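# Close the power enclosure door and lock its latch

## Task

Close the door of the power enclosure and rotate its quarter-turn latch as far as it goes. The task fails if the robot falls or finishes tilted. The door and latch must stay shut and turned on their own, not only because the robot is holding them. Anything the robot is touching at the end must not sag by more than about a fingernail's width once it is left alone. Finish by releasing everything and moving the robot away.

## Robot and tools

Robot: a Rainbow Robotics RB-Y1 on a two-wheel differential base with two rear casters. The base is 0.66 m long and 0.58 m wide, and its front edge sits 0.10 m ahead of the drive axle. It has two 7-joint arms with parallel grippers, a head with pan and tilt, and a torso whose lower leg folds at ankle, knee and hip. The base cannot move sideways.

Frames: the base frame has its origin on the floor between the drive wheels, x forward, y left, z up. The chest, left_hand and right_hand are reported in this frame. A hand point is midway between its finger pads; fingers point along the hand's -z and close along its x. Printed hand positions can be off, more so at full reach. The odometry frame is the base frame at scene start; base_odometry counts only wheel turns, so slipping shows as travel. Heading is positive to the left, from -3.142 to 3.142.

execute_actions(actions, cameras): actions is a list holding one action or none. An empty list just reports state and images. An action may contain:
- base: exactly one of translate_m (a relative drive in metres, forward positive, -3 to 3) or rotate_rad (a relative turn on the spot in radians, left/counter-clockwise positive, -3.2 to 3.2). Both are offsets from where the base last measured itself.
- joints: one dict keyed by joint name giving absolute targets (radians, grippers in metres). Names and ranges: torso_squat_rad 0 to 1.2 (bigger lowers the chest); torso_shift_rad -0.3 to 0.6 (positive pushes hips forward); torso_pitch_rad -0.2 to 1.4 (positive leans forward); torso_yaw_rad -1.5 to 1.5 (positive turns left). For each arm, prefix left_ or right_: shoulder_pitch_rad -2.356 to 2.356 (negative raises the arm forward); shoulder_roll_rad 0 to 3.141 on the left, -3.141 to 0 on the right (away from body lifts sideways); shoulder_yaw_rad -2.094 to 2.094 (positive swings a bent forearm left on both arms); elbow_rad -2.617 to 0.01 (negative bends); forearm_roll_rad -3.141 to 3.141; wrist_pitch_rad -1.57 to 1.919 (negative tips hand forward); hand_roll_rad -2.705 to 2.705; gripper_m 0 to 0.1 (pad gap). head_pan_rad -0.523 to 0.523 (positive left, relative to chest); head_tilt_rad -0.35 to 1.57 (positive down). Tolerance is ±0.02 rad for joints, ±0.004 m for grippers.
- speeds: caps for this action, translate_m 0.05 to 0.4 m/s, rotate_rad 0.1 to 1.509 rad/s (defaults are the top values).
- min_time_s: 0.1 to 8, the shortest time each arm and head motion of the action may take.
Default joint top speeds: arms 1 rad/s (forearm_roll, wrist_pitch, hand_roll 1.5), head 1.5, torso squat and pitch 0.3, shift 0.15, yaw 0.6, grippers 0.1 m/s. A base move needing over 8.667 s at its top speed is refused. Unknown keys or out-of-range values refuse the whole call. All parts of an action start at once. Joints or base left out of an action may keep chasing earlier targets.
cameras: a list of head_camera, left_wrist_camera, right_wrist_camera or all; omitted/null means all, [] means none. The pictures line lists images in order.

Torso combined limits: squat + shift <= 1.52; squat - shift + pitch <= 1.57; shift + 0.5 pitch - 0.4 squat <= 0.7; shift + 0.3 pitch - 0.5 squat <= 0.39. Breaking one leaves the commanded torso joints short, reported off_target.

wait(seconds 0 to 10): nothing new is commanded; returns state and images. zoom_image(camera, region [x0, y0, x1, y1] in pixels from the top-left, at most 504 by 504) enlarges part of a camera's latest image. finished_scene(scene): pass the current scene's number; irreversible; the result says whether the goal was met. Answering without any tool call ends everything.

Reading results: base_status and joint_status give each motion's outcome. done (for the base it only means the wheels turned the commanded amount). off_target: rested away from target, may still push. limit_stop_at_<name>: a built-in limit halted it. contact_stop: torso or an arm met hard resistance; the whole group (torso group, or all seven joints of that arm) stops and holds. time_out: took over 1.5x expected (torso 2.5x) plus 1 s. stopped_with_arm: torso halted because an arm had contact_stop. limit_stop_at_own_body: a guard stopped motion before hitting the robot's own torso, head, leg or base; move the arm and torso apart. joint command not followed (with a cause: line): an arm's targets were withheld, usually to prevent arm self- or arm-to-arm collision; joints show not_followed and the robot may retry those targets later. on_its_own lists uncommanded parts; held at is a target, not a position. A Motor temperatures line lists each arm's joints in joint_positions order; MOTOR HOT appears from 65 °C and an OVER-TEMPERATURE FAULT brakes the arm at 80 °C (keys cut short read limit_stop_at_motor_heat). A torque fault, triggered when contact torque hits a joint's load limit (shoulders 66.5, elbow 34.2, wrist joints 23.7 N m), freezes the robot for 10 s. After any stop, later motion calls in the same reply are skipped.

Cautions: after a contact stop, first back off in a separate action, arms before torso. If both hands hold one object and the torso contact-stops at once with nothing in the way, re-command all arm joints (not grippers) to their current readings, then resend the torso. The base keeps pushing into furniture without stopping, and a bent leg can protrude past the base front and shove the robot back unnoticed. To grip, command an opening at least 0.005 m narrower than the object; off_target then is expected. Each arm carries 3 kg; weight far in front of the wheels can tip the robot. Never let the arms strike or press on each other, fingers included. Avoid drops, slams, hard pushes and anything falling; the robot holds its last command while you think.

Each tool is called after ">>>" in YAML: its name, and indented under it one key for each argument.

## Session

>>> execute_actions:
  actions: []

Scene clock: 0.00 s.
Motor temperatures (°C, as the motors report them): left_arm=[36 40 36 38 37 43 50] | right_arm=[34 37 32 37 39 43 39]
base_odometry: x=+0.000 y=+0.000 heading=+0.000 (m, m, rad; odometry frame)
base_status: not commanded
joint_positions: torso_squat_rad=+0.350 torso_shift_rad=+0.001 torso_pitch_rad=+0.002 torso_yaw_rad=+0.000 left_shoulder_pitch_rad=-0.036 left_shoulder_roll_rad=+0.033 left_shoulder_yaw_rad=+0.023 left_elbow_rad=-0.215 left_forearm_roll_rad=+0.052 left_wrist_pitch_rad=-0.047 left_hand_roll_rad=+0.026 left_gripper_m=+0.099 right_shoulder_pitch_rad=+0.051 right_shoulder_roll_rad=-0.040 right_shoulder_yaw_rad=+0.025 right_elbow_rad=-0.107 right_forearm_roll_rad=+0.056 right_wrist_pitch_rad=-0.051 right_hand_roll_rad=-0.048 right_gripper_m=+0.101 head_pan_rad=+0.001 head_tilt_rad=+0.400
joint_status: not commanded
chest: x=-0.2266 y=-0.0001 z=+1.2476 quat_wxyz=(+1.000, +0.000, +0.001, +0.000) (m; base frame)
left_hand: x=-0.0874 y=+0.2464 z=+0.5768 quat_wxyz=(+0.988, +0.012, -0.147, +0.042) (m; base frame)
right_hand: x=-0.2007 y=-0.2493 z=+0.5643 quat_wxyz=(+0.998, -0.018, -0.054, +0.010) (m; base frame)
pictures: head_camera, left_wrist_camera, right_wrist_camera
Images, in order (width x height): head_camera 896x504, left_wrist_camera 644x364, right_wrist_camera 644x364.

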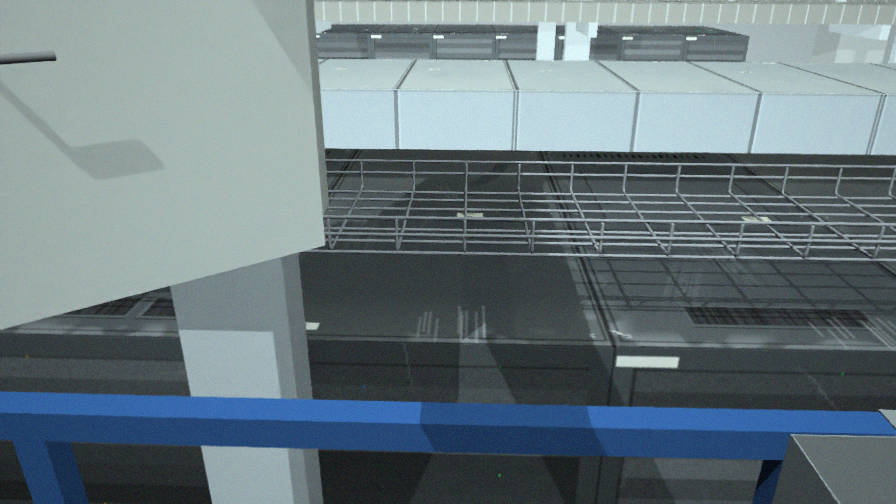

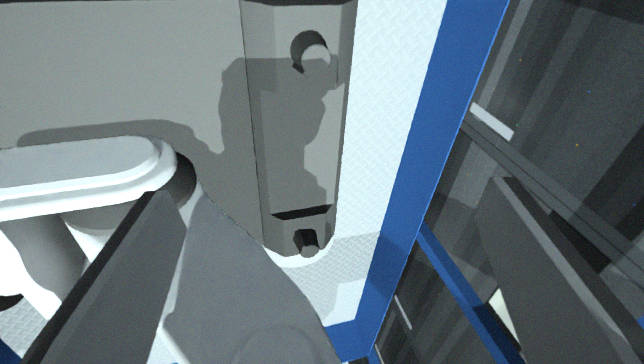

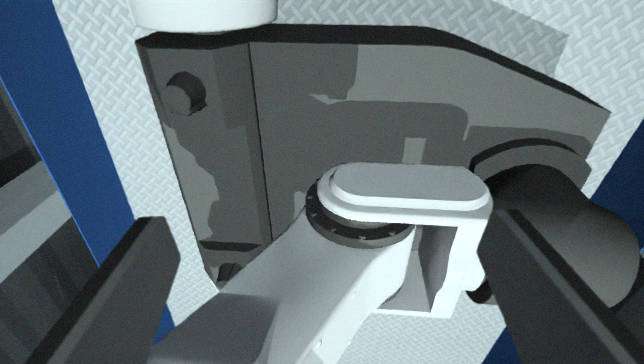

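Scene 2. Turning the head toward the enclosure for a proper look.

>>> execute_actions:
  actions:
    - {"joints": {"head_pan_rad": 0.5, "head_tilt_rad": 0.1}}
  cameras: ["head_camera"]

Scene clock: 2.37 s.
Motor temperatures (°C, as the motors report them): left_arm=[36 40 36 38 37 43 50] | right_arm=[34 37 32 37 39 43 39]
base_odometry: x=+0.000 y=+0.000 heading=+0.000 (m, m, rad; odometry frame)
base_status: not commanded
joint_positions: torso_squat_rad=+0.350 torso_shift_rad=+0.001 torso_pitch_rad=+0.002 torso_yaw_rad=+0.000 left_shoulder_pitch_rad=-0.036 left_shoulder_roll_rad=+0.033 left_shoulder_yaw_rad=+0.023 left_elbow_rad=-0.215 left_forearm_roll_rad=+0.052 left_wrist_pitch_rad=-0.047 left_hand_roll_rad=+0.026 left_gripper_m=+0.099 right_shoulder_pitch_rad=+0.051 right_shoulder_roll_rad=-0.040 right_shoulder_yaw_rad=+0.025 right_elbow_rad=-0.107 right_forearm_roll_rad=+0.056 right_wrist_pitch_rad=-0.051 right_hand_roll_rad=-0.048 right_gripper_m=+0.101 head_pan_rad=+0.500 head_tilt_rad=+0.100
joint_status: all done
chest: x=-0.2266 y=-0.0001 z=+1.2476 quat_wxyz=(+1.000, +0.000, +0.001, +0.000) (m; base frame)
left_hand: x=-0.0874 y=+0.2464 z=+0.5768 quat_wxyz=(+0.988, +0.012, -0.147, +0.042) (m; base frame)
right_hand: x=-0.2007 y=-0.2493 z=+0.5643 quat_wxyz=(+0.998, -0.018, -0.054, +0.010) (m; base frame)
pictures: head_camera
Images, in order (width x height): head_camera 896x504.

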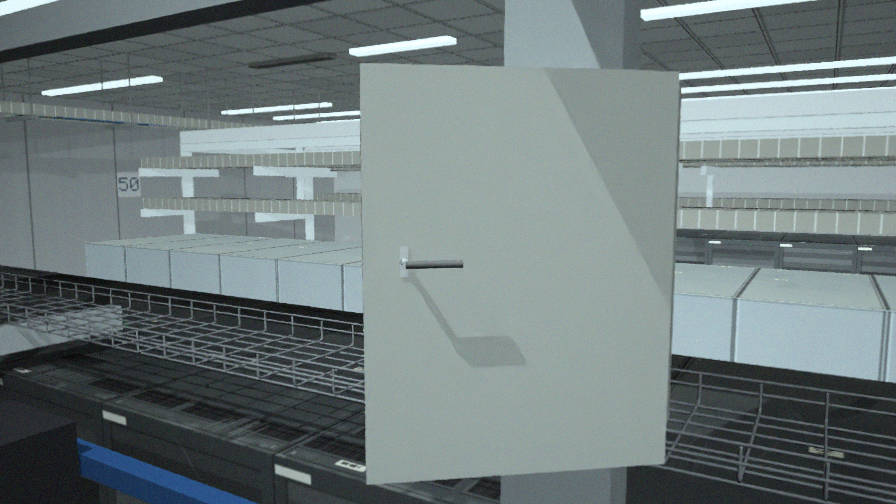

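This scene is mirrored: the hinge is on the right (−y), the latch is on the left, and the door stands open roughly 35–40°. I've worked out an arm pose from the kinematic model. First I'll lift the arm sideways, clear of the rail, while the head looks down to check the toe-board clearance.

>>> execute_actions:
  actions:
    - {"joints": {"left_shoulder_pitch_rad": 0.0, "left_shoulder_roll_rad": 1.348, "left_shoulder_yaw_rad": 0.0, "left_elbow_rad": -1.165, "left_forearm_roll_rad": 1.547, "left_wrist_pitch_rad": 0.566, "left_hand_roll_rad": -0.319, "head_pan_rad": 0.0, "head_tilt_rad": 1.0}}
  cameras: ["head_camera"]

Scene clock: 93.80 s.
Motor temperatures (°C, as the motors report them): left_arm=[36 40 36 38 37 42 50] | right_arm=[34 37 32 37 39 43 39]
base_odometry: x=+0.000 y=+0.000 heading=+0.000 (m, m, rad; odometry frame)
base_status: not commanded
joint_positions: torso_squat_rad=+0.350 torso_shift_rad=+0.001 torso_pitch_rad=+0.002 torso_yaw_rad=+0.000 left_shoulder_pitch_rad=-0.001 left_shoulder_roll_rad=+1.348 left_shoulder_yaw_rad=+0.000 left_elbow_rad=-1.165 left_forearm_roll_rad=+1.547 left_wrist_pitch_rad=+0.566 left_hand_roll_rad=-0.319 left_gripper_m=+0.099 right_shoulder_pitch_rad=+0.051 right_shoulder_roll_rad=-0.040 right_shoulder_yaw_rad=+0.025 right_elbow_rad=-0.107 right_forearm_roll_rad=+0.056 right_wrist_pitch_rad=-0.051 right_hand_roll_rad=-0.048 right_gripper_m=+0.101 head_pan_rad=+0.000 head_tilt_rad=+1.000
joint_status: all done
chest: x=-0.2266 y=-0.0002 z=+1.2476 quat_wxyz=(+1.000, +0.000, +0.001, +0.000) (m; base frame)
left_hand: x=+0.2049 y=+0.6657 z=+1.0998 quat_wxyz=(+0.891, +0.082, -0.440, +0.082) (m; base frame)
right_hand: x=-0.2007 y=-0.2492 z=+0.5643 quat_wxyz=(+0.998, -0.018, -0.054, +0.010) (m; base frame)
pictures: head_camera
Images, in order (width x height): head_camera 896x504.

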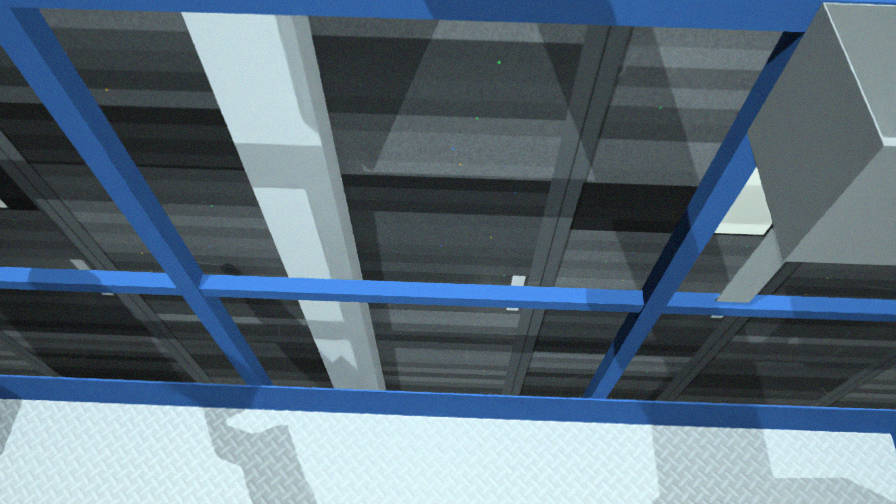

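The hand landed exactly where the model predicted. The toe board is at about x = 0.33, so driving 0.14 m is safe. Next is one action: swing the arm into the push pose, drive forward, and shift the torso to push the door shut.

>>> execute_actions:
  actions:
    - {"base": {"translate_m": 0.14}, "joints": {"torso_shift_rad": 0.40, "left_shoulder_pitch_rad": -0.568, "left_shoulder_roll_rad": 1.334, "left_shoulder_yaw_rad": 0.0, "left_elbow_rad": -1.516, "left_forearm_roll_rad": 1.0605, "left_wrist_pitch_rad": 0.540, "left_hand_roll_rad": 0.261, "head_pan_rad": 0.5, "head_tilt_rad": 0.15}}
  cameras: ["head_camera", "left_wrist_camera"]

Scene clock: 121.73 s.
Motor temperatures (°C, as the motors report them): left_arm=[36 41 36 38 37 42 50] | right_arm=[34 37 32 37 39 43 39]
base_odometry: x=+0.140 y=+0.000 heading=-0.001 (m, m, rad; odometry frame)
base_status: done
joint_positions: torso_squat_rad=+0.351 torso_shift_rad=+0.152 torso_pitch_rad=-0.008 torso_yaw_rad=+0.004 left_shoulder_pitch_rad=-0.566 left_shoulder_roll_rad=+1.335 left_shoulder_yaw_rad=+0.000 left_elbow_rad=-1.517 left_forearm_roll_rad=+1.061 left_wrist_pitch_rad=+0.541 left_hand_roll_rad=+0.261 left_gripper_m=+0.099 right_shoulder_pitch_rad=+0.050 right_shoulder_roll_rad=-0.040 right_shoulder_yaw_rad=+0.025 right_elbow_rad=-0.107 right_forearm_roll_rad=+0.056 right_wrist_pitch_rad=-0.051 right_hand_roll_rad=-0.048 right_gripper_m=+0.101 head_pan_rad=+0.500 head_tilt_rad=+0.150
joint_status: torso_shift_rad contact_stop (moved +0.151 of +0.399); the others done
on_its_own: torso_shift_rad is held at +0.154, not at your +0.400, since a contact_stop
chest: x=-0.1307 y=-0.0001 z=+1.2396 quat_wxyz=(+1.000, +0.000, -0.004, +0.002) (m; base frame)
left_hand: x=+0.4324 y=+0.4722 z=+1.4179 quat_wxyz=(+0.706, +0.002, -0.709, +0.001) (m; base frame)
right_hand: x=-0.0971 y=-0.2492 z=+0.5567 quat_wxyz=(+0.998, -0.018, -0.059, +0.012) (m; base frame)
pictures: head_camera, left_wrist_camera
Images, in order (width x height): head_camera 896x504, left_wrist_camera 644x364.

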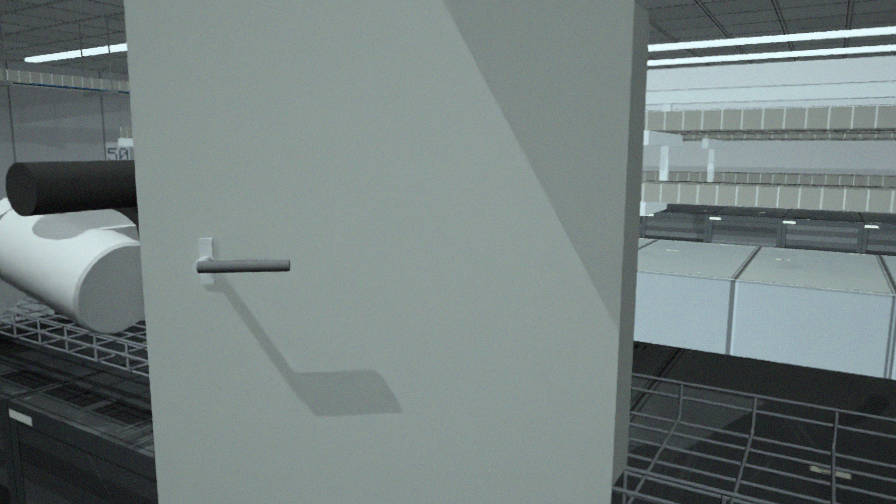

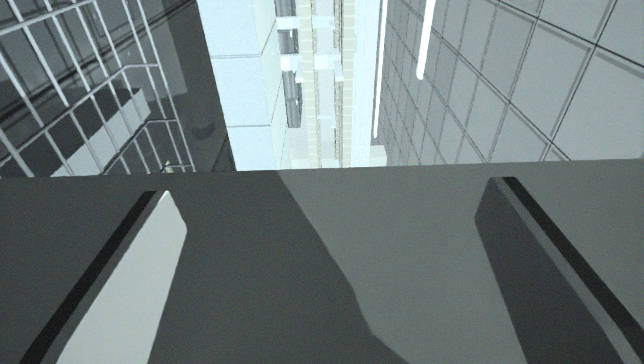

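My distance estimate was too large. The hand slipped behind the door and the fingertips are touching the box front. Re-fitting both camera views gives a smaller enclosure than I assumed, with the hinge near (0.56, 0.16). My arm has also pushed the door a bit further open. I'm backing straight out so the hand clears the free edge.

>>> execute_actions:
  actions:
    - {"base": {"translate_m": -0.14}, "joints": {"torso_shift_rad": -0.13}}
  cameras: ["head_camera", "left_wrist_camera"]

Scene clock: 233.33 s.
Motor temperatures (°C, as the motors report them): left_arm=[38 40 36 38 37 45 50] | right_arm=[34 37 32 37 39 43 39]
base_odometry: x=+0.000 y=+0.000 heading=-0.002 (m, m, rad; odometry frame)
base_status: done
joint_positions: torso_squat_rad=+0.351 torso_shift_rad=-0.130 torso_pitch_rad=-0.005 torso_yaw_rad=+0.003 left_shoulder_pitch_rad=-0.568 left_shoulder_roll_rad=+1.334 left_shoulder_yaw_rad=+0.000 left_elbow_rad=-1.516 left_forearm_roll_rad=+1.061 left_wrist_pitch_rad=+0.540 left_hand_roll_rad=+0.261 left_gripper_m=+0.099 right_shoulder_pitch_rad=+0.051 right_shoulder_roll_rad=-0.040 right_shoulder_yaw_rad=+0.025 right_elbow_rad=-0.107 right_forearm_roll_rad=+0.056 right_wrist_pitch_rad=-0.051 right_hand_roll_rad=-0.048 right_gripper_m=+0.101 head_pan_rad=+0.500 head_tilt_rad=+0.150
joint_status: all done
chest: x=-0.3149 y=-0.0001 z=+1.2418 quat_wxyz=(+1.000, +0.000, -0.003, +0.001) (m; base frame)
left_hand: x=+0.2491 y=+0.4715 z=+1.4198 quat_wxyz=(+0.705, +0.001, -0.709, +0.001) (m; base frame)
right_hand: x=-0.2835 y=-0.2492 z=+0.5587 quat_wxyz=(+0.998, -0.018, -0.057, +0.011) (m; base frame)
pictures: head_camera, left_wrist_camera
Images, in order (width x height): head_camera 896x504, left_wrist_camera 644x364.

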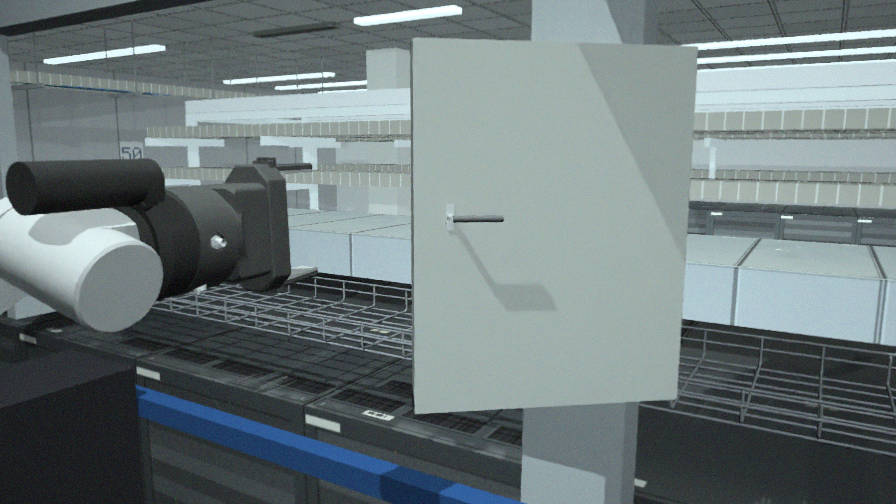

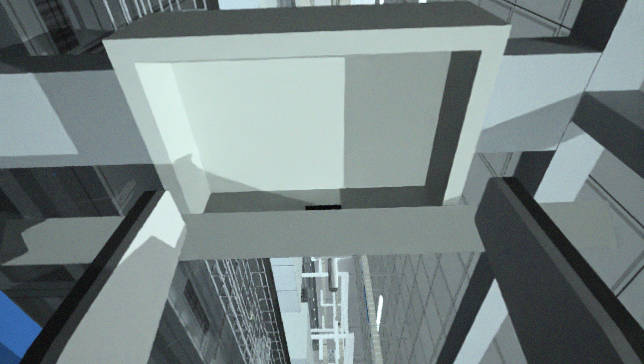

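>>> execute_actions:
  actions: []

Scene clock: 245.97 s.
Motor temperatures (°C, as the motors report them): left_arm=[38 41 36 38 37 44 50] | right_arm=[34 37 32 37 39 43 39]
base_odometry: x=+0.000 y=+0.000 heading=-0.002 (m, m, rad; odometry frame)
base_status: done
joint_positions: torso_squat_rad=+0.351 torso_shift_rad=-0.130 torso_pitch_rad=-0.005 torso_yaw_rad=+0.003 left_shoulder_pitch_rad=-0.568 left_shoulder_roll_rad=+1.334 left_shoulder_yaw_rad=+0.000 left_elbow_rad=-1.516 left_forearm_roll_rad=+1.061 left_wrist_pitch_rad=+0.540 left_hand_roll_rad=+0.261 left_gripper_m=+0.099 right_shoulder_pitch_rad=+0.051 right_shoulder_roll_rad=-0.040 right_shoulder_yaw_rad=+0.025 right_elbow_rad=-0.107 right_forearm_roll_rad=+0.056 right_wrist_pitch_rad=-0.051 right_hand_roll_rad=-0.048 right_gripper_m=+0.101 head_pan_rad=+0.500 head_tilt_rad=+0.150
joint_status: all done
chest: x=-0.3149 y=-0.0001 z=+1.2418 quat_wxyz=(+1.000, +0.000, -0.003, +0.001) (m; base frame)
left_hand: x=+0.2491 y=+0.4715 z=+1.4198 quat_wxyz=(+0.705, +0.001, -0.709, +0.001) (m; base frame)
right_hand: x=-0.2835 y=-0.2492 z=+0.5587 quat_wxyz=(+0.998, -0.018, -0.057, +0.011) (m; base frame)
pictures: head_camera, left_wrist_camera, right_wrist_camera
Images, in order (width x height): head_camera 896x504, left_wrist_camera 644x364, right_wrist_camera 644x364.

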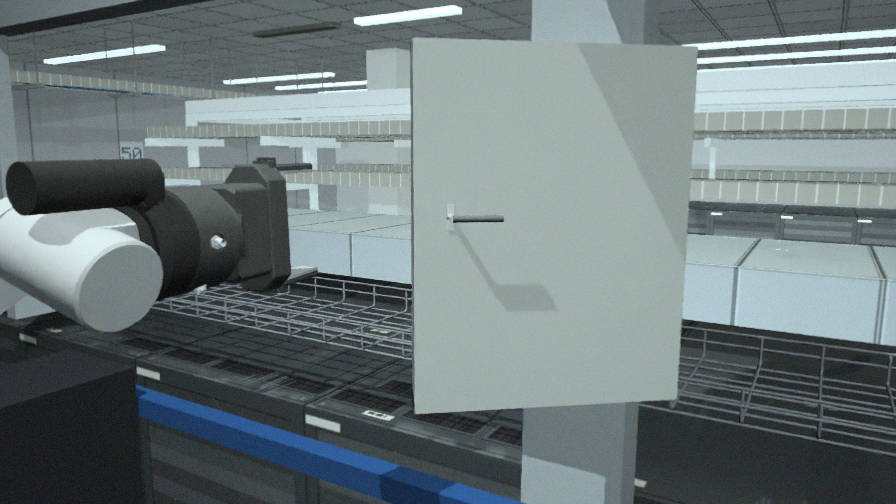

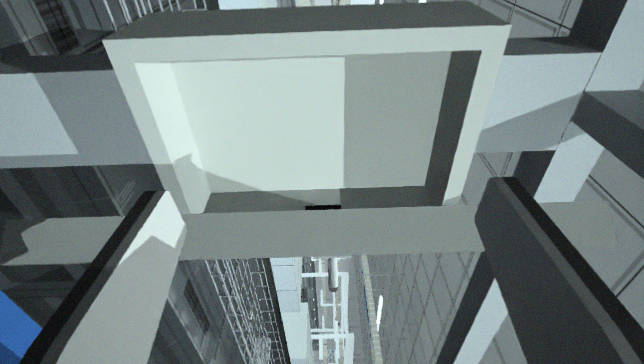

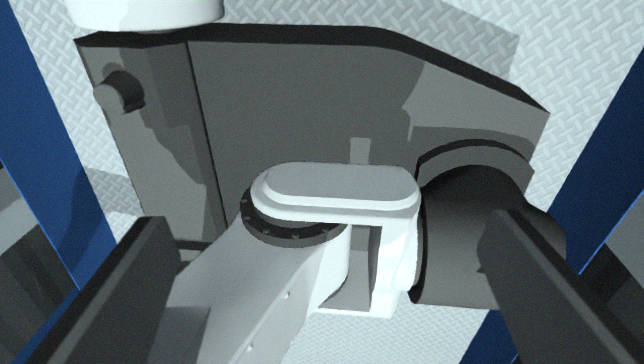

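>>> execute_actions:
  actions:
    - {"joints": {"left_shoulder_pitch_rad": -0.777, "left_shoulder_roll_rad": 0.862, "left_shoulder_yaw_rad": 0, "left_elbow_rad": -1.912, "left_forearm_roll_rad": 0.400, "left_wrist_pitch_rad": 1.085, "left_hand_roll_rad": 0.536}, "min_time_s": 1.0}

Scene clock: 260.63 s.
Motor temperatures (°C, as the motors report them): left_arm=[38 41 36 38 37 44 50] | right_arm=[34 37 32 37 39 43 39]
base_odometry: x=+0.000 y=+0.000 heading=-0.002 (m, m, rad; odometry frame)
base_status: not commanded
joint_positions: torso_squat_rad=+0.351 torso_shift_rad=-0.130 torso_pitch_rad=-0.005 torso_yaw_rad=+0.003 left_shoulder_pitch_rad=-0.777 left_shoulder_roll_rad=+0.862 left_shoulder_yaw_rad=+0.000 left_elbow_rad=-1.912 left_forearm_roll_rad=+0.400 left_wrist_pitch_rad=+1.085 left_hand_roll_rad=+0.536 left_gripper_m=+0.099 right_shoulder_pitch_rad=+0.051 right_shoulder_roll_rad=-0.040 right_shoulder_yaw_rad=+0.025 right_elbow_rad=-0.107 right_forearm_roll_rad=+0.056 right_wrist_pitch_rad=-0.051 right_hand_roll_rad=-0.048 right_gripper_m=+0.101 head_pan_rad=+0.500 head_tilt_rad=+0.150
joint_status: all done
chest: x=-0.3149 y=-0.0001 z=+1.2418 quat_wxyz=(+1.000, +0.000, -0.003, +0.001) (m; base frame)
left_hand: x=+0.2496 y=+0.3016 z=+1.4197 quat_wxyz=(+0.705, +0.001, -0.709, +0.001) (m; base frame)
right_hand: x=-0.2834 y=-0.2492 z=+0.5587 quat_wxyz=(+0.998, -0.018, -0.057, +0.011) (m; base frame)
pictures: head_camera, left_wrist_camera, right_wrist_camera
Images, in order (width x height): head_camera 896x504, left_wrist_camera 644x364, right_wrist_camera 644x364.

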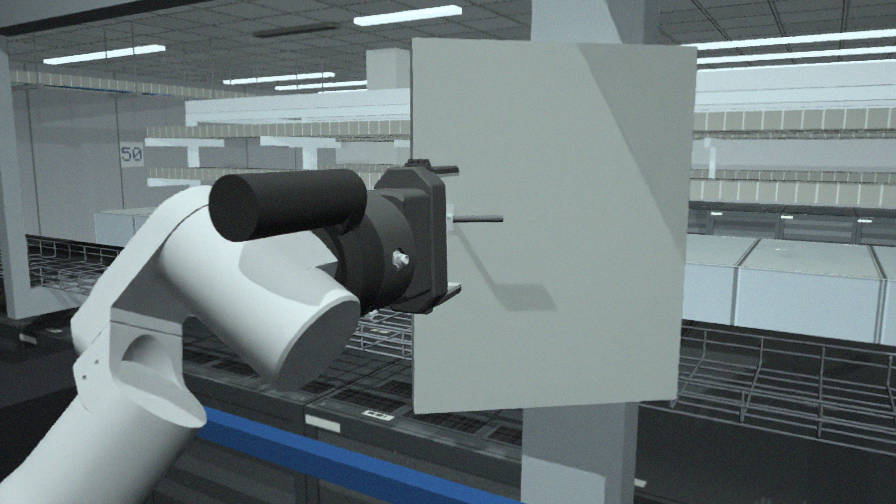

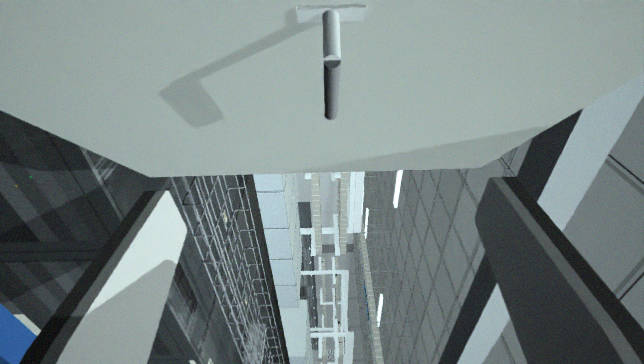

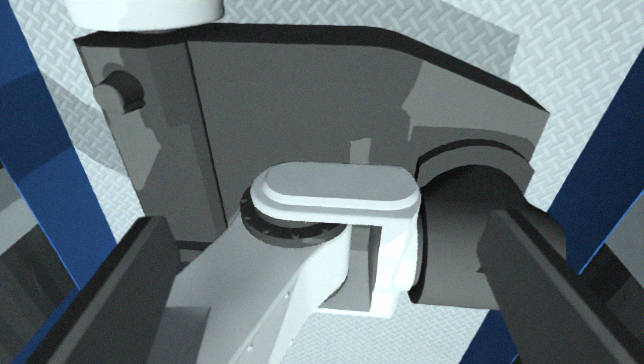

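>>> execute_actions:
  actions:
    - {"base": {"translate_m": 0.14}, "joints": {"torso_shift_rad": 0.11}}

Scene clock: 277.67 s.
Motor temperatures (°C, as the motors report them): left_arm=[38 40 36 38 37 43 50] | right_arm=[34 37 32 37 39 43 39]
base_odometry: x=+0.140 y=+0.000 heading=-0.001 (m, m, rad; odometry frame)
base_status: done
joint_positions: torso_squat_rad=+0.352 torso_shift_rad=+0.021 torso_pitch_rad=-0.014 torso_yaw_rad=+0.005 left_shoulder_pitch_rad=-0.775 left_shoulder_roll_rad=+0.862 left_shoulder_yaw_rad=-0.001 left_elbow_rad=-1.914 left_forearm_roll_rad=+0.401 left_wrist_pitch_rad=+1.086 left_hand_roll_rad=+0.536 left_gripper_m=+0.099 right_shoulder_pitch_rad=+0.050 right_shoulder_roll_rad=-0.040 right_shoulder_yaw_rad=+0.025 right_elbow_rad=-0.107 right_forearm_roll_rad=+0.056 right_wrist_pitch_rad=-0.051 right_hand_roll_rad=-0.048 right_gripper_m=+0.101 head_pan_rad=+0.500 head_tilt_rad=+0.150
joint_status: torso_shift_rad contact_stop (moved +0.151 of +0.240)
on_its_own: torso_shift_rad is held at +0.023, not at your +0.110, since a contact_stop
chest: x=-0.2185 y=-0.0001 z=+1.2469 quat_wxyz=(+1.000, +0.000, -0.007, +0.002) (m; base frame)
left_hand: x=+0.3435 y=+0.3023 z=+1.4285 quat_wxyz=(+0.703, +0.002, -0.711, +0.001) (m; base frame)
right_hand: x=-0.1801 y=-0.2492 z=+0.5642 quat_wxyz=(+0.998, -0.018, -0.062, +0.012) (m; base frame)
pictures: head_camera, left_wrist_camera, right_wrist_camera
Images, in order (width x height): head_camera 896x504, left_wrist_camera 644x364, right_wrist_camera 644x364.

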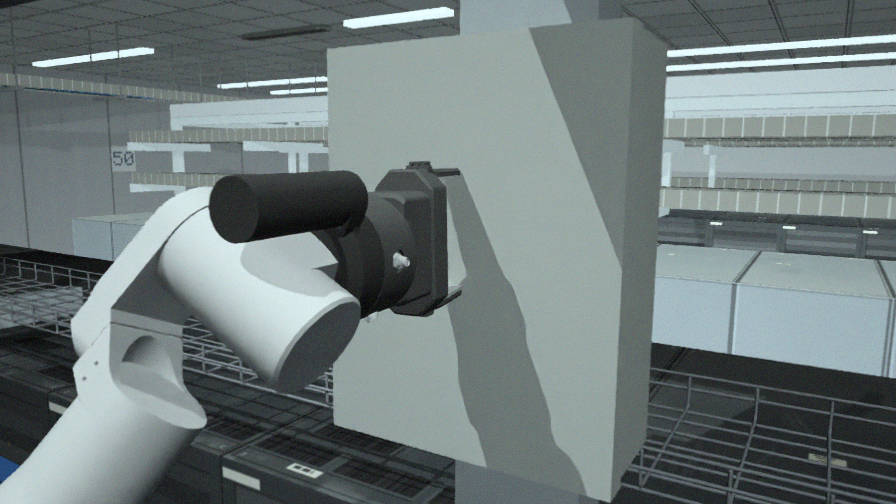

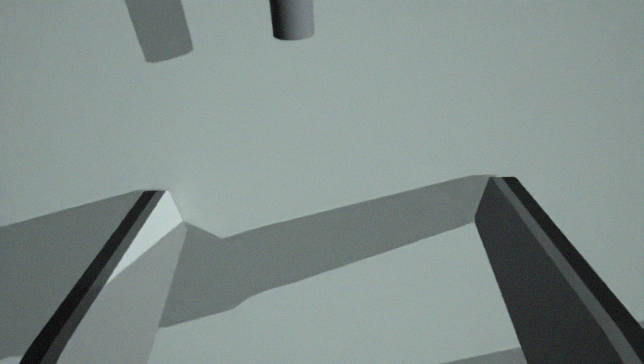

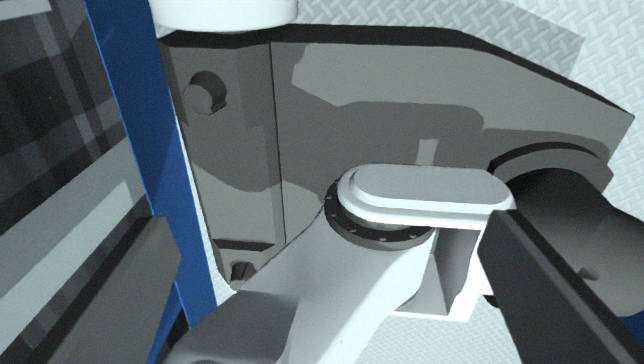

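>>> execute_actions:
  actions:
    - {"joints": {"torso_shift_rad": 0.10}}

Scene clock: 281.40 s.
Motor temperatures (°C, as the motors report them): left_arm=[38 40 36 38 37 44 50] | right_arm=[34 37 32 37 39 43 39]
base_odometry: x=+0.140 y=+0.000 heading=-0.001 (m, m, rad; odometry frame)
base_status: not commanded
joint_positions: torso_squat_rad=+0.353 torso_shift_rad=+0.025 torso_pitch_rad=-0.020 torso_yaw_rad=+0.006 left_shoulder_pitch_rad=-0.776 left_shoulder_roll_rad=+0.862 left_shoulder_yaw_rad=-0.001 left_elbow_rad=-1.914 left_forearm_roll_rad=+0.401 left_wrist_pitch_rad=+1.086 left_hand_roll_rad=+0.536 left_gripper_m=+0.099 right_shoulder_pitch_rad=+0.050 right_shoulder_roll_rad=-0.040 right_shoulder_yaw_rad=+0.025 right_elbow_rad=-0.107 right_forearm_roll_rad=+0.056 right_wrist_pitch_rad=-0.051 right_hand_roll_rad=-0.048 right_gripper_m=+0.101 head_pan_rad=+0.500 head_tilt_rad=+0.150
joint_status: torso_shift_rad contact_stop (moved +0.003 of +0.079)
on_its_own: torso_shift_rad is held at +0.026, not at your +0.100, since a contact_stop; torso_pitch_rad is held at -0.018, not at its first target +0.002, since a contact_stop
chest: x=-0.2182 y=-0.0001 z=+1.2466 quat_wxyz=(+1.000, +0.000, -0.010, +0.003) (m; base frame)
left_hand: x=+0.3423 y=+0.3029 z=+1.4323 quat_wxyz=(+0.701, +0.002, -0.714, +0.002) (m; base frame)
right_hand: x=-0.1753 y=-0.2491 z=+0.5641 quat_wxyz=(+0.998, -0.018, -0.065, +0.013) (m; base frame)
pictures: head_camera, left_wrist_camera, right_wrist_camera
Images, in order (width x height): head_camera 896x504, left_wrist_camera 644x364, right_wrist_camera 644x364.

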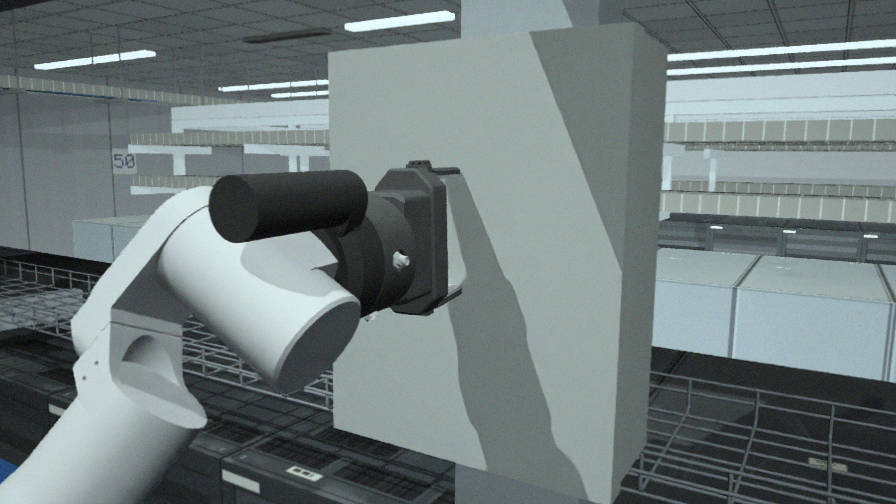

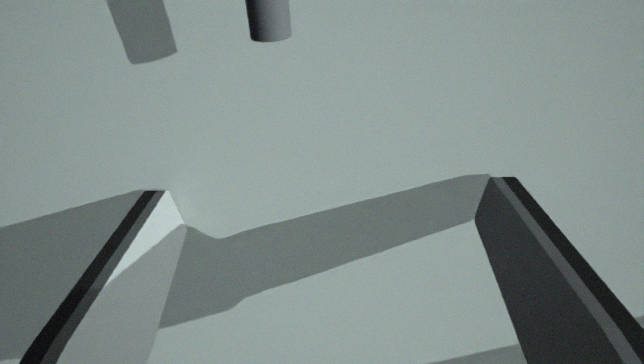

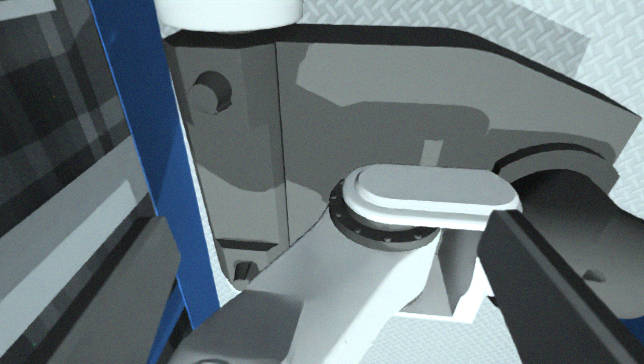

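The torso stopped with the hand at x 0.4835 odom, which is 0.3435 base. The fingertip is about 0.03 beyond that by my rule of thumb. From the head-image perspective the door looks closed or nearly so, with its face nearer than my ≈0.577 estimate. I'll rework the latch pose from this position. First I'm backing the torso off to measure and check the door.

>>> execute_actions:
  actions:
    - {"joints": {"torso_shift_rad": -0.04, "torso_pitch_rad": 0.0}}
  cameras: ["all"]

Scene clock: 288.43 s.
Motor temperatures (°C, as the motors report them): left_arm=[38 40 36 38 37 44 50] | right_arm=[34 37 32 37 39 43 39]
base_odometry: x=+0.140 y=+0.000 heading=-0.001 (m, m, rad; odometry frame)
base_status: not commanded
joint_positions: torso_squat_rad=+0.352 torso_shift_rad=-0.040 torso_pitch_rad=+0.000 torso_yaw_rad=+0.006 left_shoulder_pitch_rad=-0.777 left_shoulder_roll_rad=+0.862 left_shoulder_yaw_rad=+0.000 left_elbow_rad=-1.912 left_forearm_roll_rad=+0.400 left_wrist_pitch_rad=+1.085 left_hand_roll_rad=+0.536 left_gripper_m=+0.099 right_shoulder_pitch_rad=+0.050 right_shoulder_roll_rad=-0.040 right_shoulder_yaw_rad=+0.025 right_elbow_rad=-0.107 right_forearm_roll_rad=+0.056 right_wrist_pitch_rad=-0.051 right_hand_roll_rad=-0.048 right_gripper_m=+0.101 head_pan_rad=+0.500 head_tilt_rad=+0.150
joint_status: all done
chest: x=-0.2544 y=-0.0002 z=+1.2464 quat_wxyz=(+1.000, +0.000, +0.000, +0.003) (m; base frame)
left_hand: x=+0.3100 y=+0.3033 z=+1.4212 quat_wxyz=(+0.707, +0.002, -0.707, +0.002) (m; base frame)
right_hand: x=-0.2255 y=-0.2491 z=+0.5632 quat_wxyz=(+0.998, -0.018, -0.055, +0.013) (m; base frame)
pictures: head_camera, left_wrist_camera, right_wrist_camera
Images, in order (width x height): head_camera 896x504, left_wrist_camera 644x364, right_wrist_camera 644x364.

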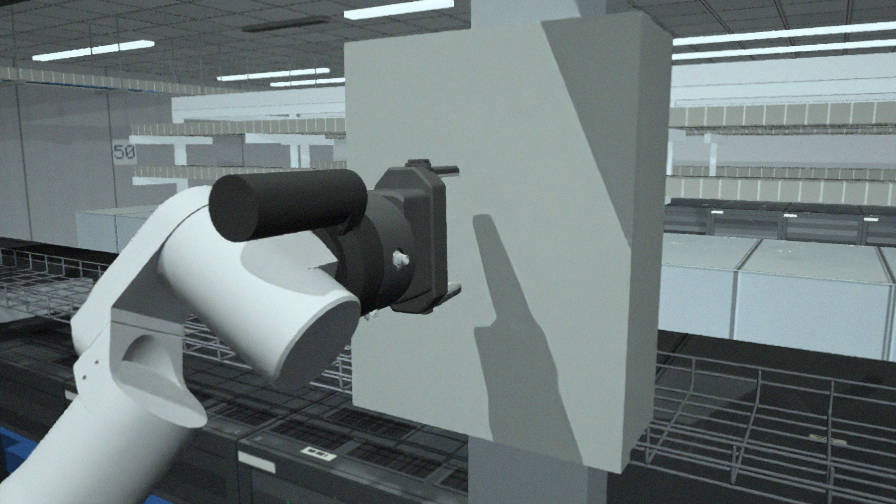

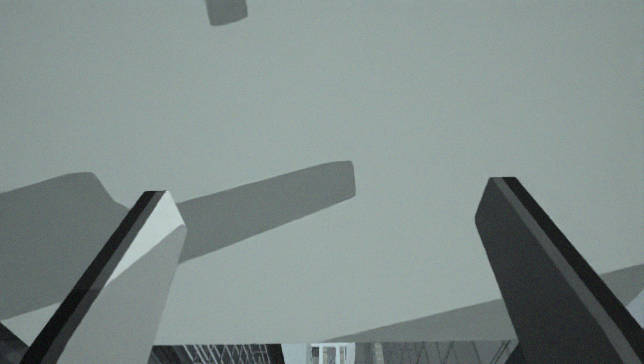

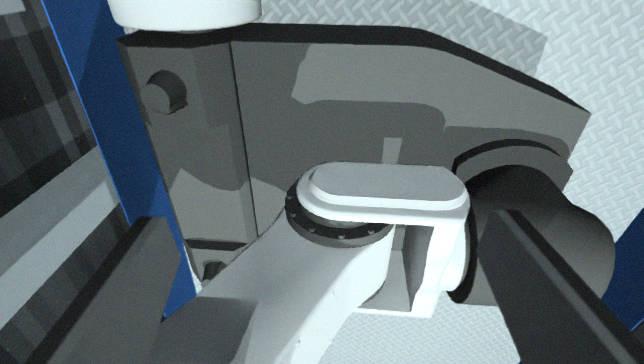

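>>> execute_actions:
  actions:
    - {"joints": {"left_shoulder_pitch_rad": -0.590, "left_shoulder_roll_rad": 1.277, "left_elbow_rad": -1.648, "left_forearm_roll_rad": 0.843, "left_wrist_pitch_rad": 0.640, "left_hand_roll_rad": 0.4525}, "min_time_s": 0.8}

Scene clock: 308.27 s.
Motor temperatures (°C, as the motors report them): left_arm=[38 40 36 38 37 43 50] | right_arm=[34 37 32 37 39 43 39]
base_odometry: x=+0.140 y=+0.000 heading=-0.001 (m, m, rad; odometry frame)
base_status: not commanded
joint_positions: torso_squat_rad=+0.352 torso_shift_rad=-0.040 torso_pitch_rad=+0.000 torso_yaw_rad=+0.006 left_shoulder_pitch_rad=-0.591 left_shoulder_roll_rad=+1.277 left_shoulder_yaw_rad=+0.000 left_elbow_rad=-1.648 left_forearm_roll_rad=+0.843 left_wrist_pitch_rad=+0.640 left_hand_roll_rad=+0.453 left_gripper_m=+0.099 right_shoulder_pitch_rad=+0.051 right_shoulder_roll_rad=-0.040 right_shoulder_yaw_rad=+0.025 right_elbow_rad=-0.107 right_forearm_roll_rad=+0.056 right_wrist_pitch_rad=-0.051 right_hand_roll_rad=-0.048 right_gripper_m=+0.101 head_pan_rad=+0.500 head_tilt_rad=+0.150
joint_status: all done
chest: x=-0.2543 y=-0.0001 z=+1.2464 quat_wxyz=(+1.000, +0.000, +0.000, +0.003) (m; base frame)
left_hand: x=+0.3093 y=+0.4332 z=+1.4219 quat_wxyz=(+0.707, +0.002, -0.707, +0.002) (m; base frame)
right_hand: x=-0.2256 y=-0.2491 z=+0.5632 quat_wxyz=(+0.998, -0.018, -0.055, +0.013) (m; base frame)
pictures: head_camera, left_wrist_camera, right_wrist_camera
Images, in order (width x height): head_camera 896x504, left_wrist_camera 644x364, right_wrist_camera 644x364.

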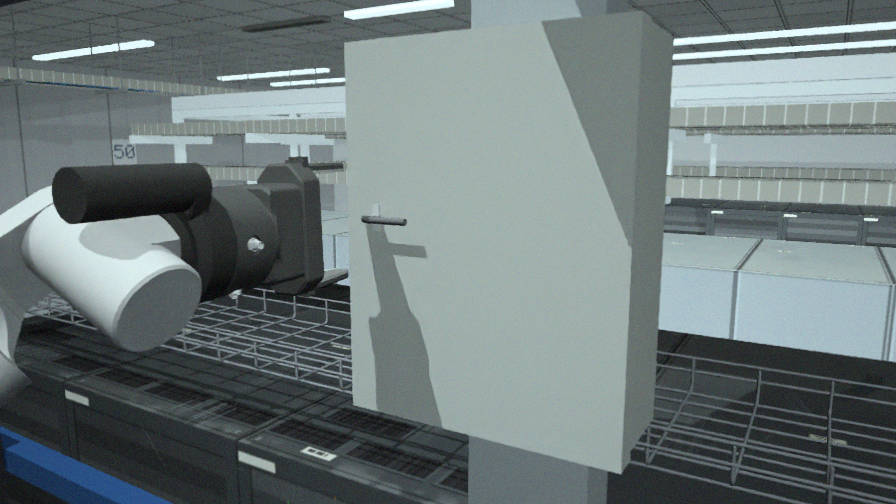

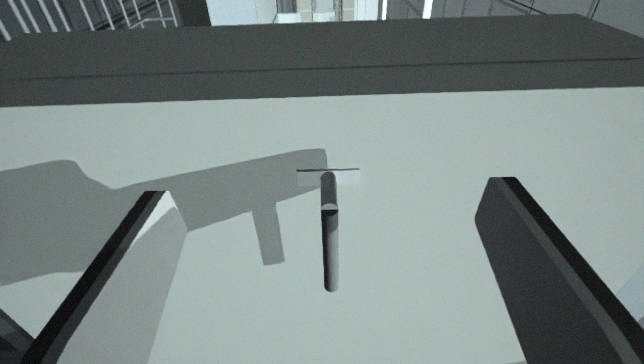

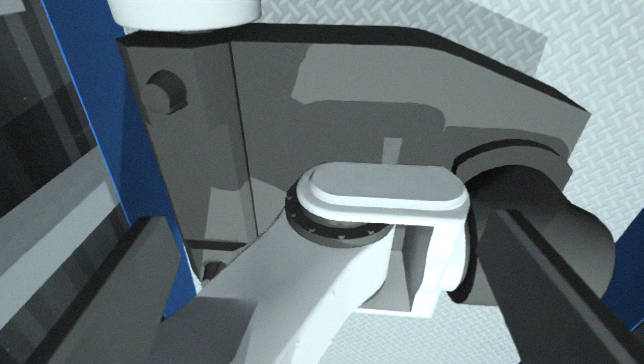

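>>> zoom_image:
  camera: "head_camera"
  region: [230, 100, 480, 350]

Region (230, 100, 480, 350) of head_camera's 896x504 image, scaled by 2.016, with more detail than that image has.

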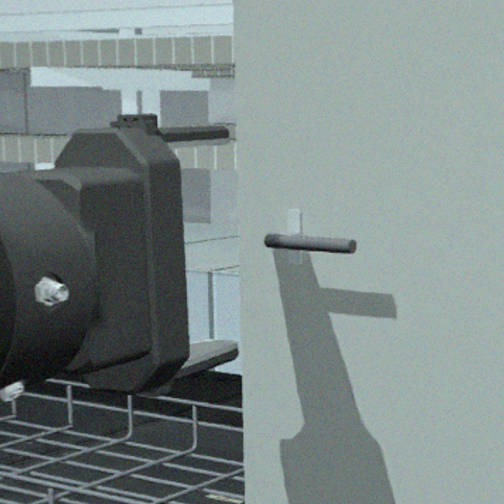

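>>> execute_actions:
  actions:
    - {"joints": {"left_shoulder_pitch_rad": -0.598, "left_shoulder_roll_rad": 1.257, "left_elbow_rad": -1.677, "left_forearm_roll_rad": 0.795, "left_wrist_pitch_rad": 0.667, "left_hand_roll_rad": -0.53, "left_gripper_m": 0.06}}
  cameras: ["left_wrist_camera"]

Scene clock: 333.80 s.
Motor temperatures (°C, as the motors report them): left_arm=[37 41 36 38 37 43 50] | right_arm=[34 37 32 37 39 43 39]
base_odometry: x=+0.140 y=+0.000 heading=-0.001 (m, m, rad; odometry frame)
base_status: not commanded
joint_positions: torso_squat_rad=+0.352 torso_shift_rad=-0.040 torso_pitch_rad=+0.000 torso_yaw_rad=+0.006 left_shoulder_pitch_rad=-0.598 left_shoulder_roll_rad=+1.257 left_shoulder_yaw_rad=+0.000 left_elbow_rad=-1.677 left_forearm_roll_rad=+0.795 left_wrist_pitch_rad=+0.667 left_hand_roll_rad=-0.530 left_gripper_m=+0.060 right_shoulder_pitch_rad=+0.051 right_shoulder_roll_rad=-0.040 right_shoulder_yaw_rad=+0.025 right_elbow_rad=-0.107 right_forearm_roll_rad=+0.056 right_wrist_pitch_rad=-0.051 right_hand_roll_rad=-0.048 right_gripper_m=+0.101 head_pan_rad=+0.500 head_tilt_rad=+0.150
joint_status: all done
chest: x=-0.2543 y=-0.0001 z=+1.2464 quat_wxyz=(+1.000, +0.000, +0.000, +0.003) (m; base frame)
left_hand: x=+0.3093 y=+0.4239 z=+1.4217 quat_wxyz=(+0.618, +0.347, -0.617, -0.342) (m; base frame)
right_hand: x=-0.2256 y=-0.2491 z=+0.5632 quat_wxyz=(+0.998, -0.018, -0.055, +0.013) (m; base frame)
pictures: left_wrist_camera
Images, in order (width x height): left_wrist_camera 644x364.

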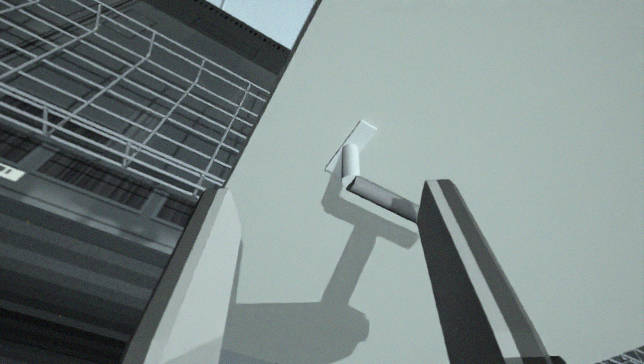

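>>> execute_actions:
  actions:
    - {"joints": {"torso_shift_rad": -0.005}}
  cameras: ["left_wrist_camera"]

Scene clock: 337.10 s.
Motor temperatures (°C, as the motors report them): left_arm=[37 41 36 38 37 43 50] | right_arm=[34 37 32 37 39 43 39]
base_odometry: x=+0.140 y=+0.000 heading=-0.001 (m, m, rad; odometry frame)
base_status: not commanded
joint_positions: torso_squat_rad=+0.352 torso_shift_rad=-0.005 torso_pitch_rad=+0.000 torso_yaw_rad=+0.006 left_shoulder_pitch_rad=-0.598 left_shoulder_roll_rad=+1.257 left_shoulder_yaw_rad=+0.000 left_elbow_rad=-1.677 left_forearm_roll_rad=+0.795 left_wrist_pitch_rad=+0.667 left_hand_roll_rad=-0.530 left_gripper_m=+0.060 right_shoulder_pitch_rad=+0.051 right_shoulder_roll_rad=-0.040 right_shoulder_yaw_rad=+0.025 right_elbow_rad=-0.107 right_forearm_roll_rad=+0.056 right_wrist_pitch_rad=-0.051 right_hand_roll_rad=-0.048 right_gripper_m=+0.101 head_pan_rad=+0.500 head_tilt_rad=+0.150
joint_status: all done
chest: x=-0.2313 y=-0.0001 z=+1.2469 quat_wxyz=(+1.000, +0.000, +0.000, +0.003) (m; base frame)
left_hand: x=+0.3324 y=+0.4239 z=+1.4221 quat_wxyz=(+0.618, +0.347, -0.617, -0.342) (m; base frame)
right_hand: x=-0.2026 y=-0.2491 z=+0.5637 quat_wxyz=(+0.998, -0.018, -0.055, +0.013) (m; base frame)
pictures: left_wrist_camera
Images, in order (width x height): left_wrist_camera 644x364.

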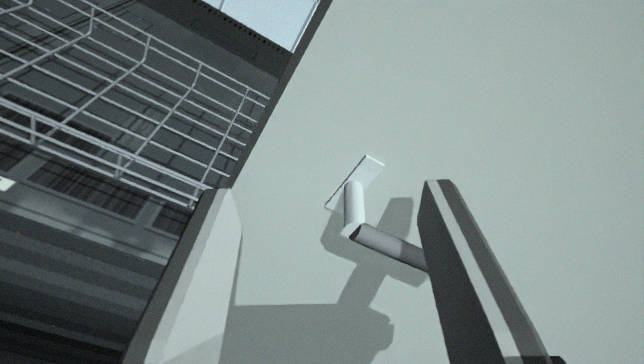

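Now roll.

>>> execute_actions:
  actions:
    - {"joints": {"left_hand_roll_rad": -2.6}, "min_time_s": 3}
  cameras: ["head_camera", "left_wrist_camera"]

Scene clock: 350.90 s.
Motor temperatures (°C, as the motors report them): left_arm=[37 41 36 39 38 43 50] | right_arm=[34 37 32 37 39 43 39]
TORQUE FAULT: left_elbow_rad reached its load limit. The robot stopped for 10 seconds, dropped its targets and accepts commands again. The stop added 9.0 s to the call and to motion_time.
base_odometry: x=+0.140 y=+0.000 heading=-0.002 (m, m, rad; odometry frame)
base_status: not commanded
joint_positions: torso_squat_rad=+0.353 torso_shift_rad=-0.005 torso_pitch_rad=-0.001 torso_yaw_rad=+0.005 left_shoulder_pitch_rad=-0.607 left_shoulder_roll_rad=+1.253 left_shoulder_yaw_rad=-0.001 left_elbow_rad=-1.689 left_forearm_roll_rad=+0.799 left_wrist_pitch_rad=+0.663 left_hand_roll_rad=-2.457 left_gripper_m=+0.060 right_shoulder_pitch_rad=+0.051 right_shoulder_roll_rad=-0.040 right_shoulder_yaw_rad=+0.025 right_elbow_rad=-0.107 right_forearm_roll_rad=+0.056 right_wrist_pitch_rad=-0.051 right_hand_roll_rad=-0.048 right_gripper_m=+0.101 head_pan_rad=+0.500 head_tilt_rad=+0.150
joint_status: left_hand_roll_rad torque_fault (moved -1.927 of -2.070)
on_its_own: left_hand_roll_rad is held at -2.457, not at your -2.600, since a torque_fault
chest: x=-0.2317 y=-0.0012 z=+1.2469 quat_wxyz=(+1.000, +0.001, +0.000, +0.003) (m; base frame)
left_hand: x=+0.3316 y=+0.4127 z=+1.4284 quat_wxyz=(+0.064, +0.709, -0.074, -0.699) (m; base frame)
right_hand: x=-0.2027 y=-0.2491 z=+0.5633 quat_wxyz=(+0.998, -0.017, -0.055, +0.012) (m; base frame)
pictures: head_camera, left_wrist_camera
Images, in order (width x height): head_camera 896x504, left_wrist_camera 644x364.

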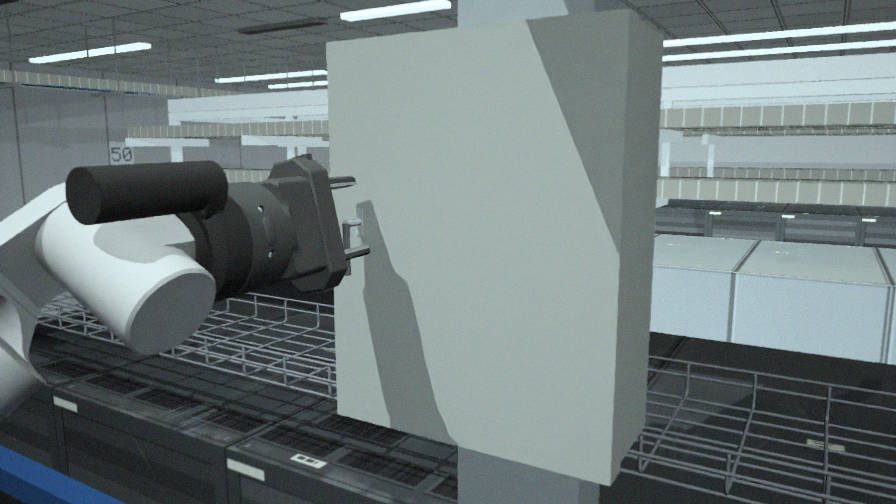

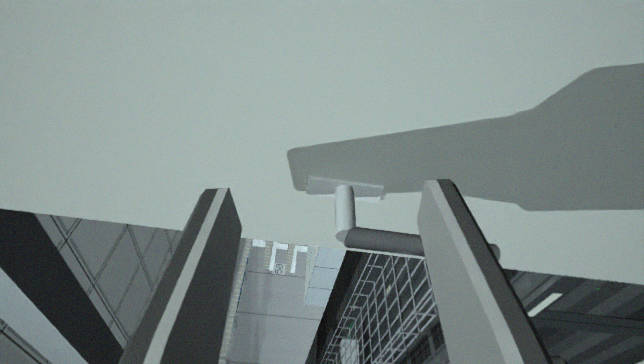

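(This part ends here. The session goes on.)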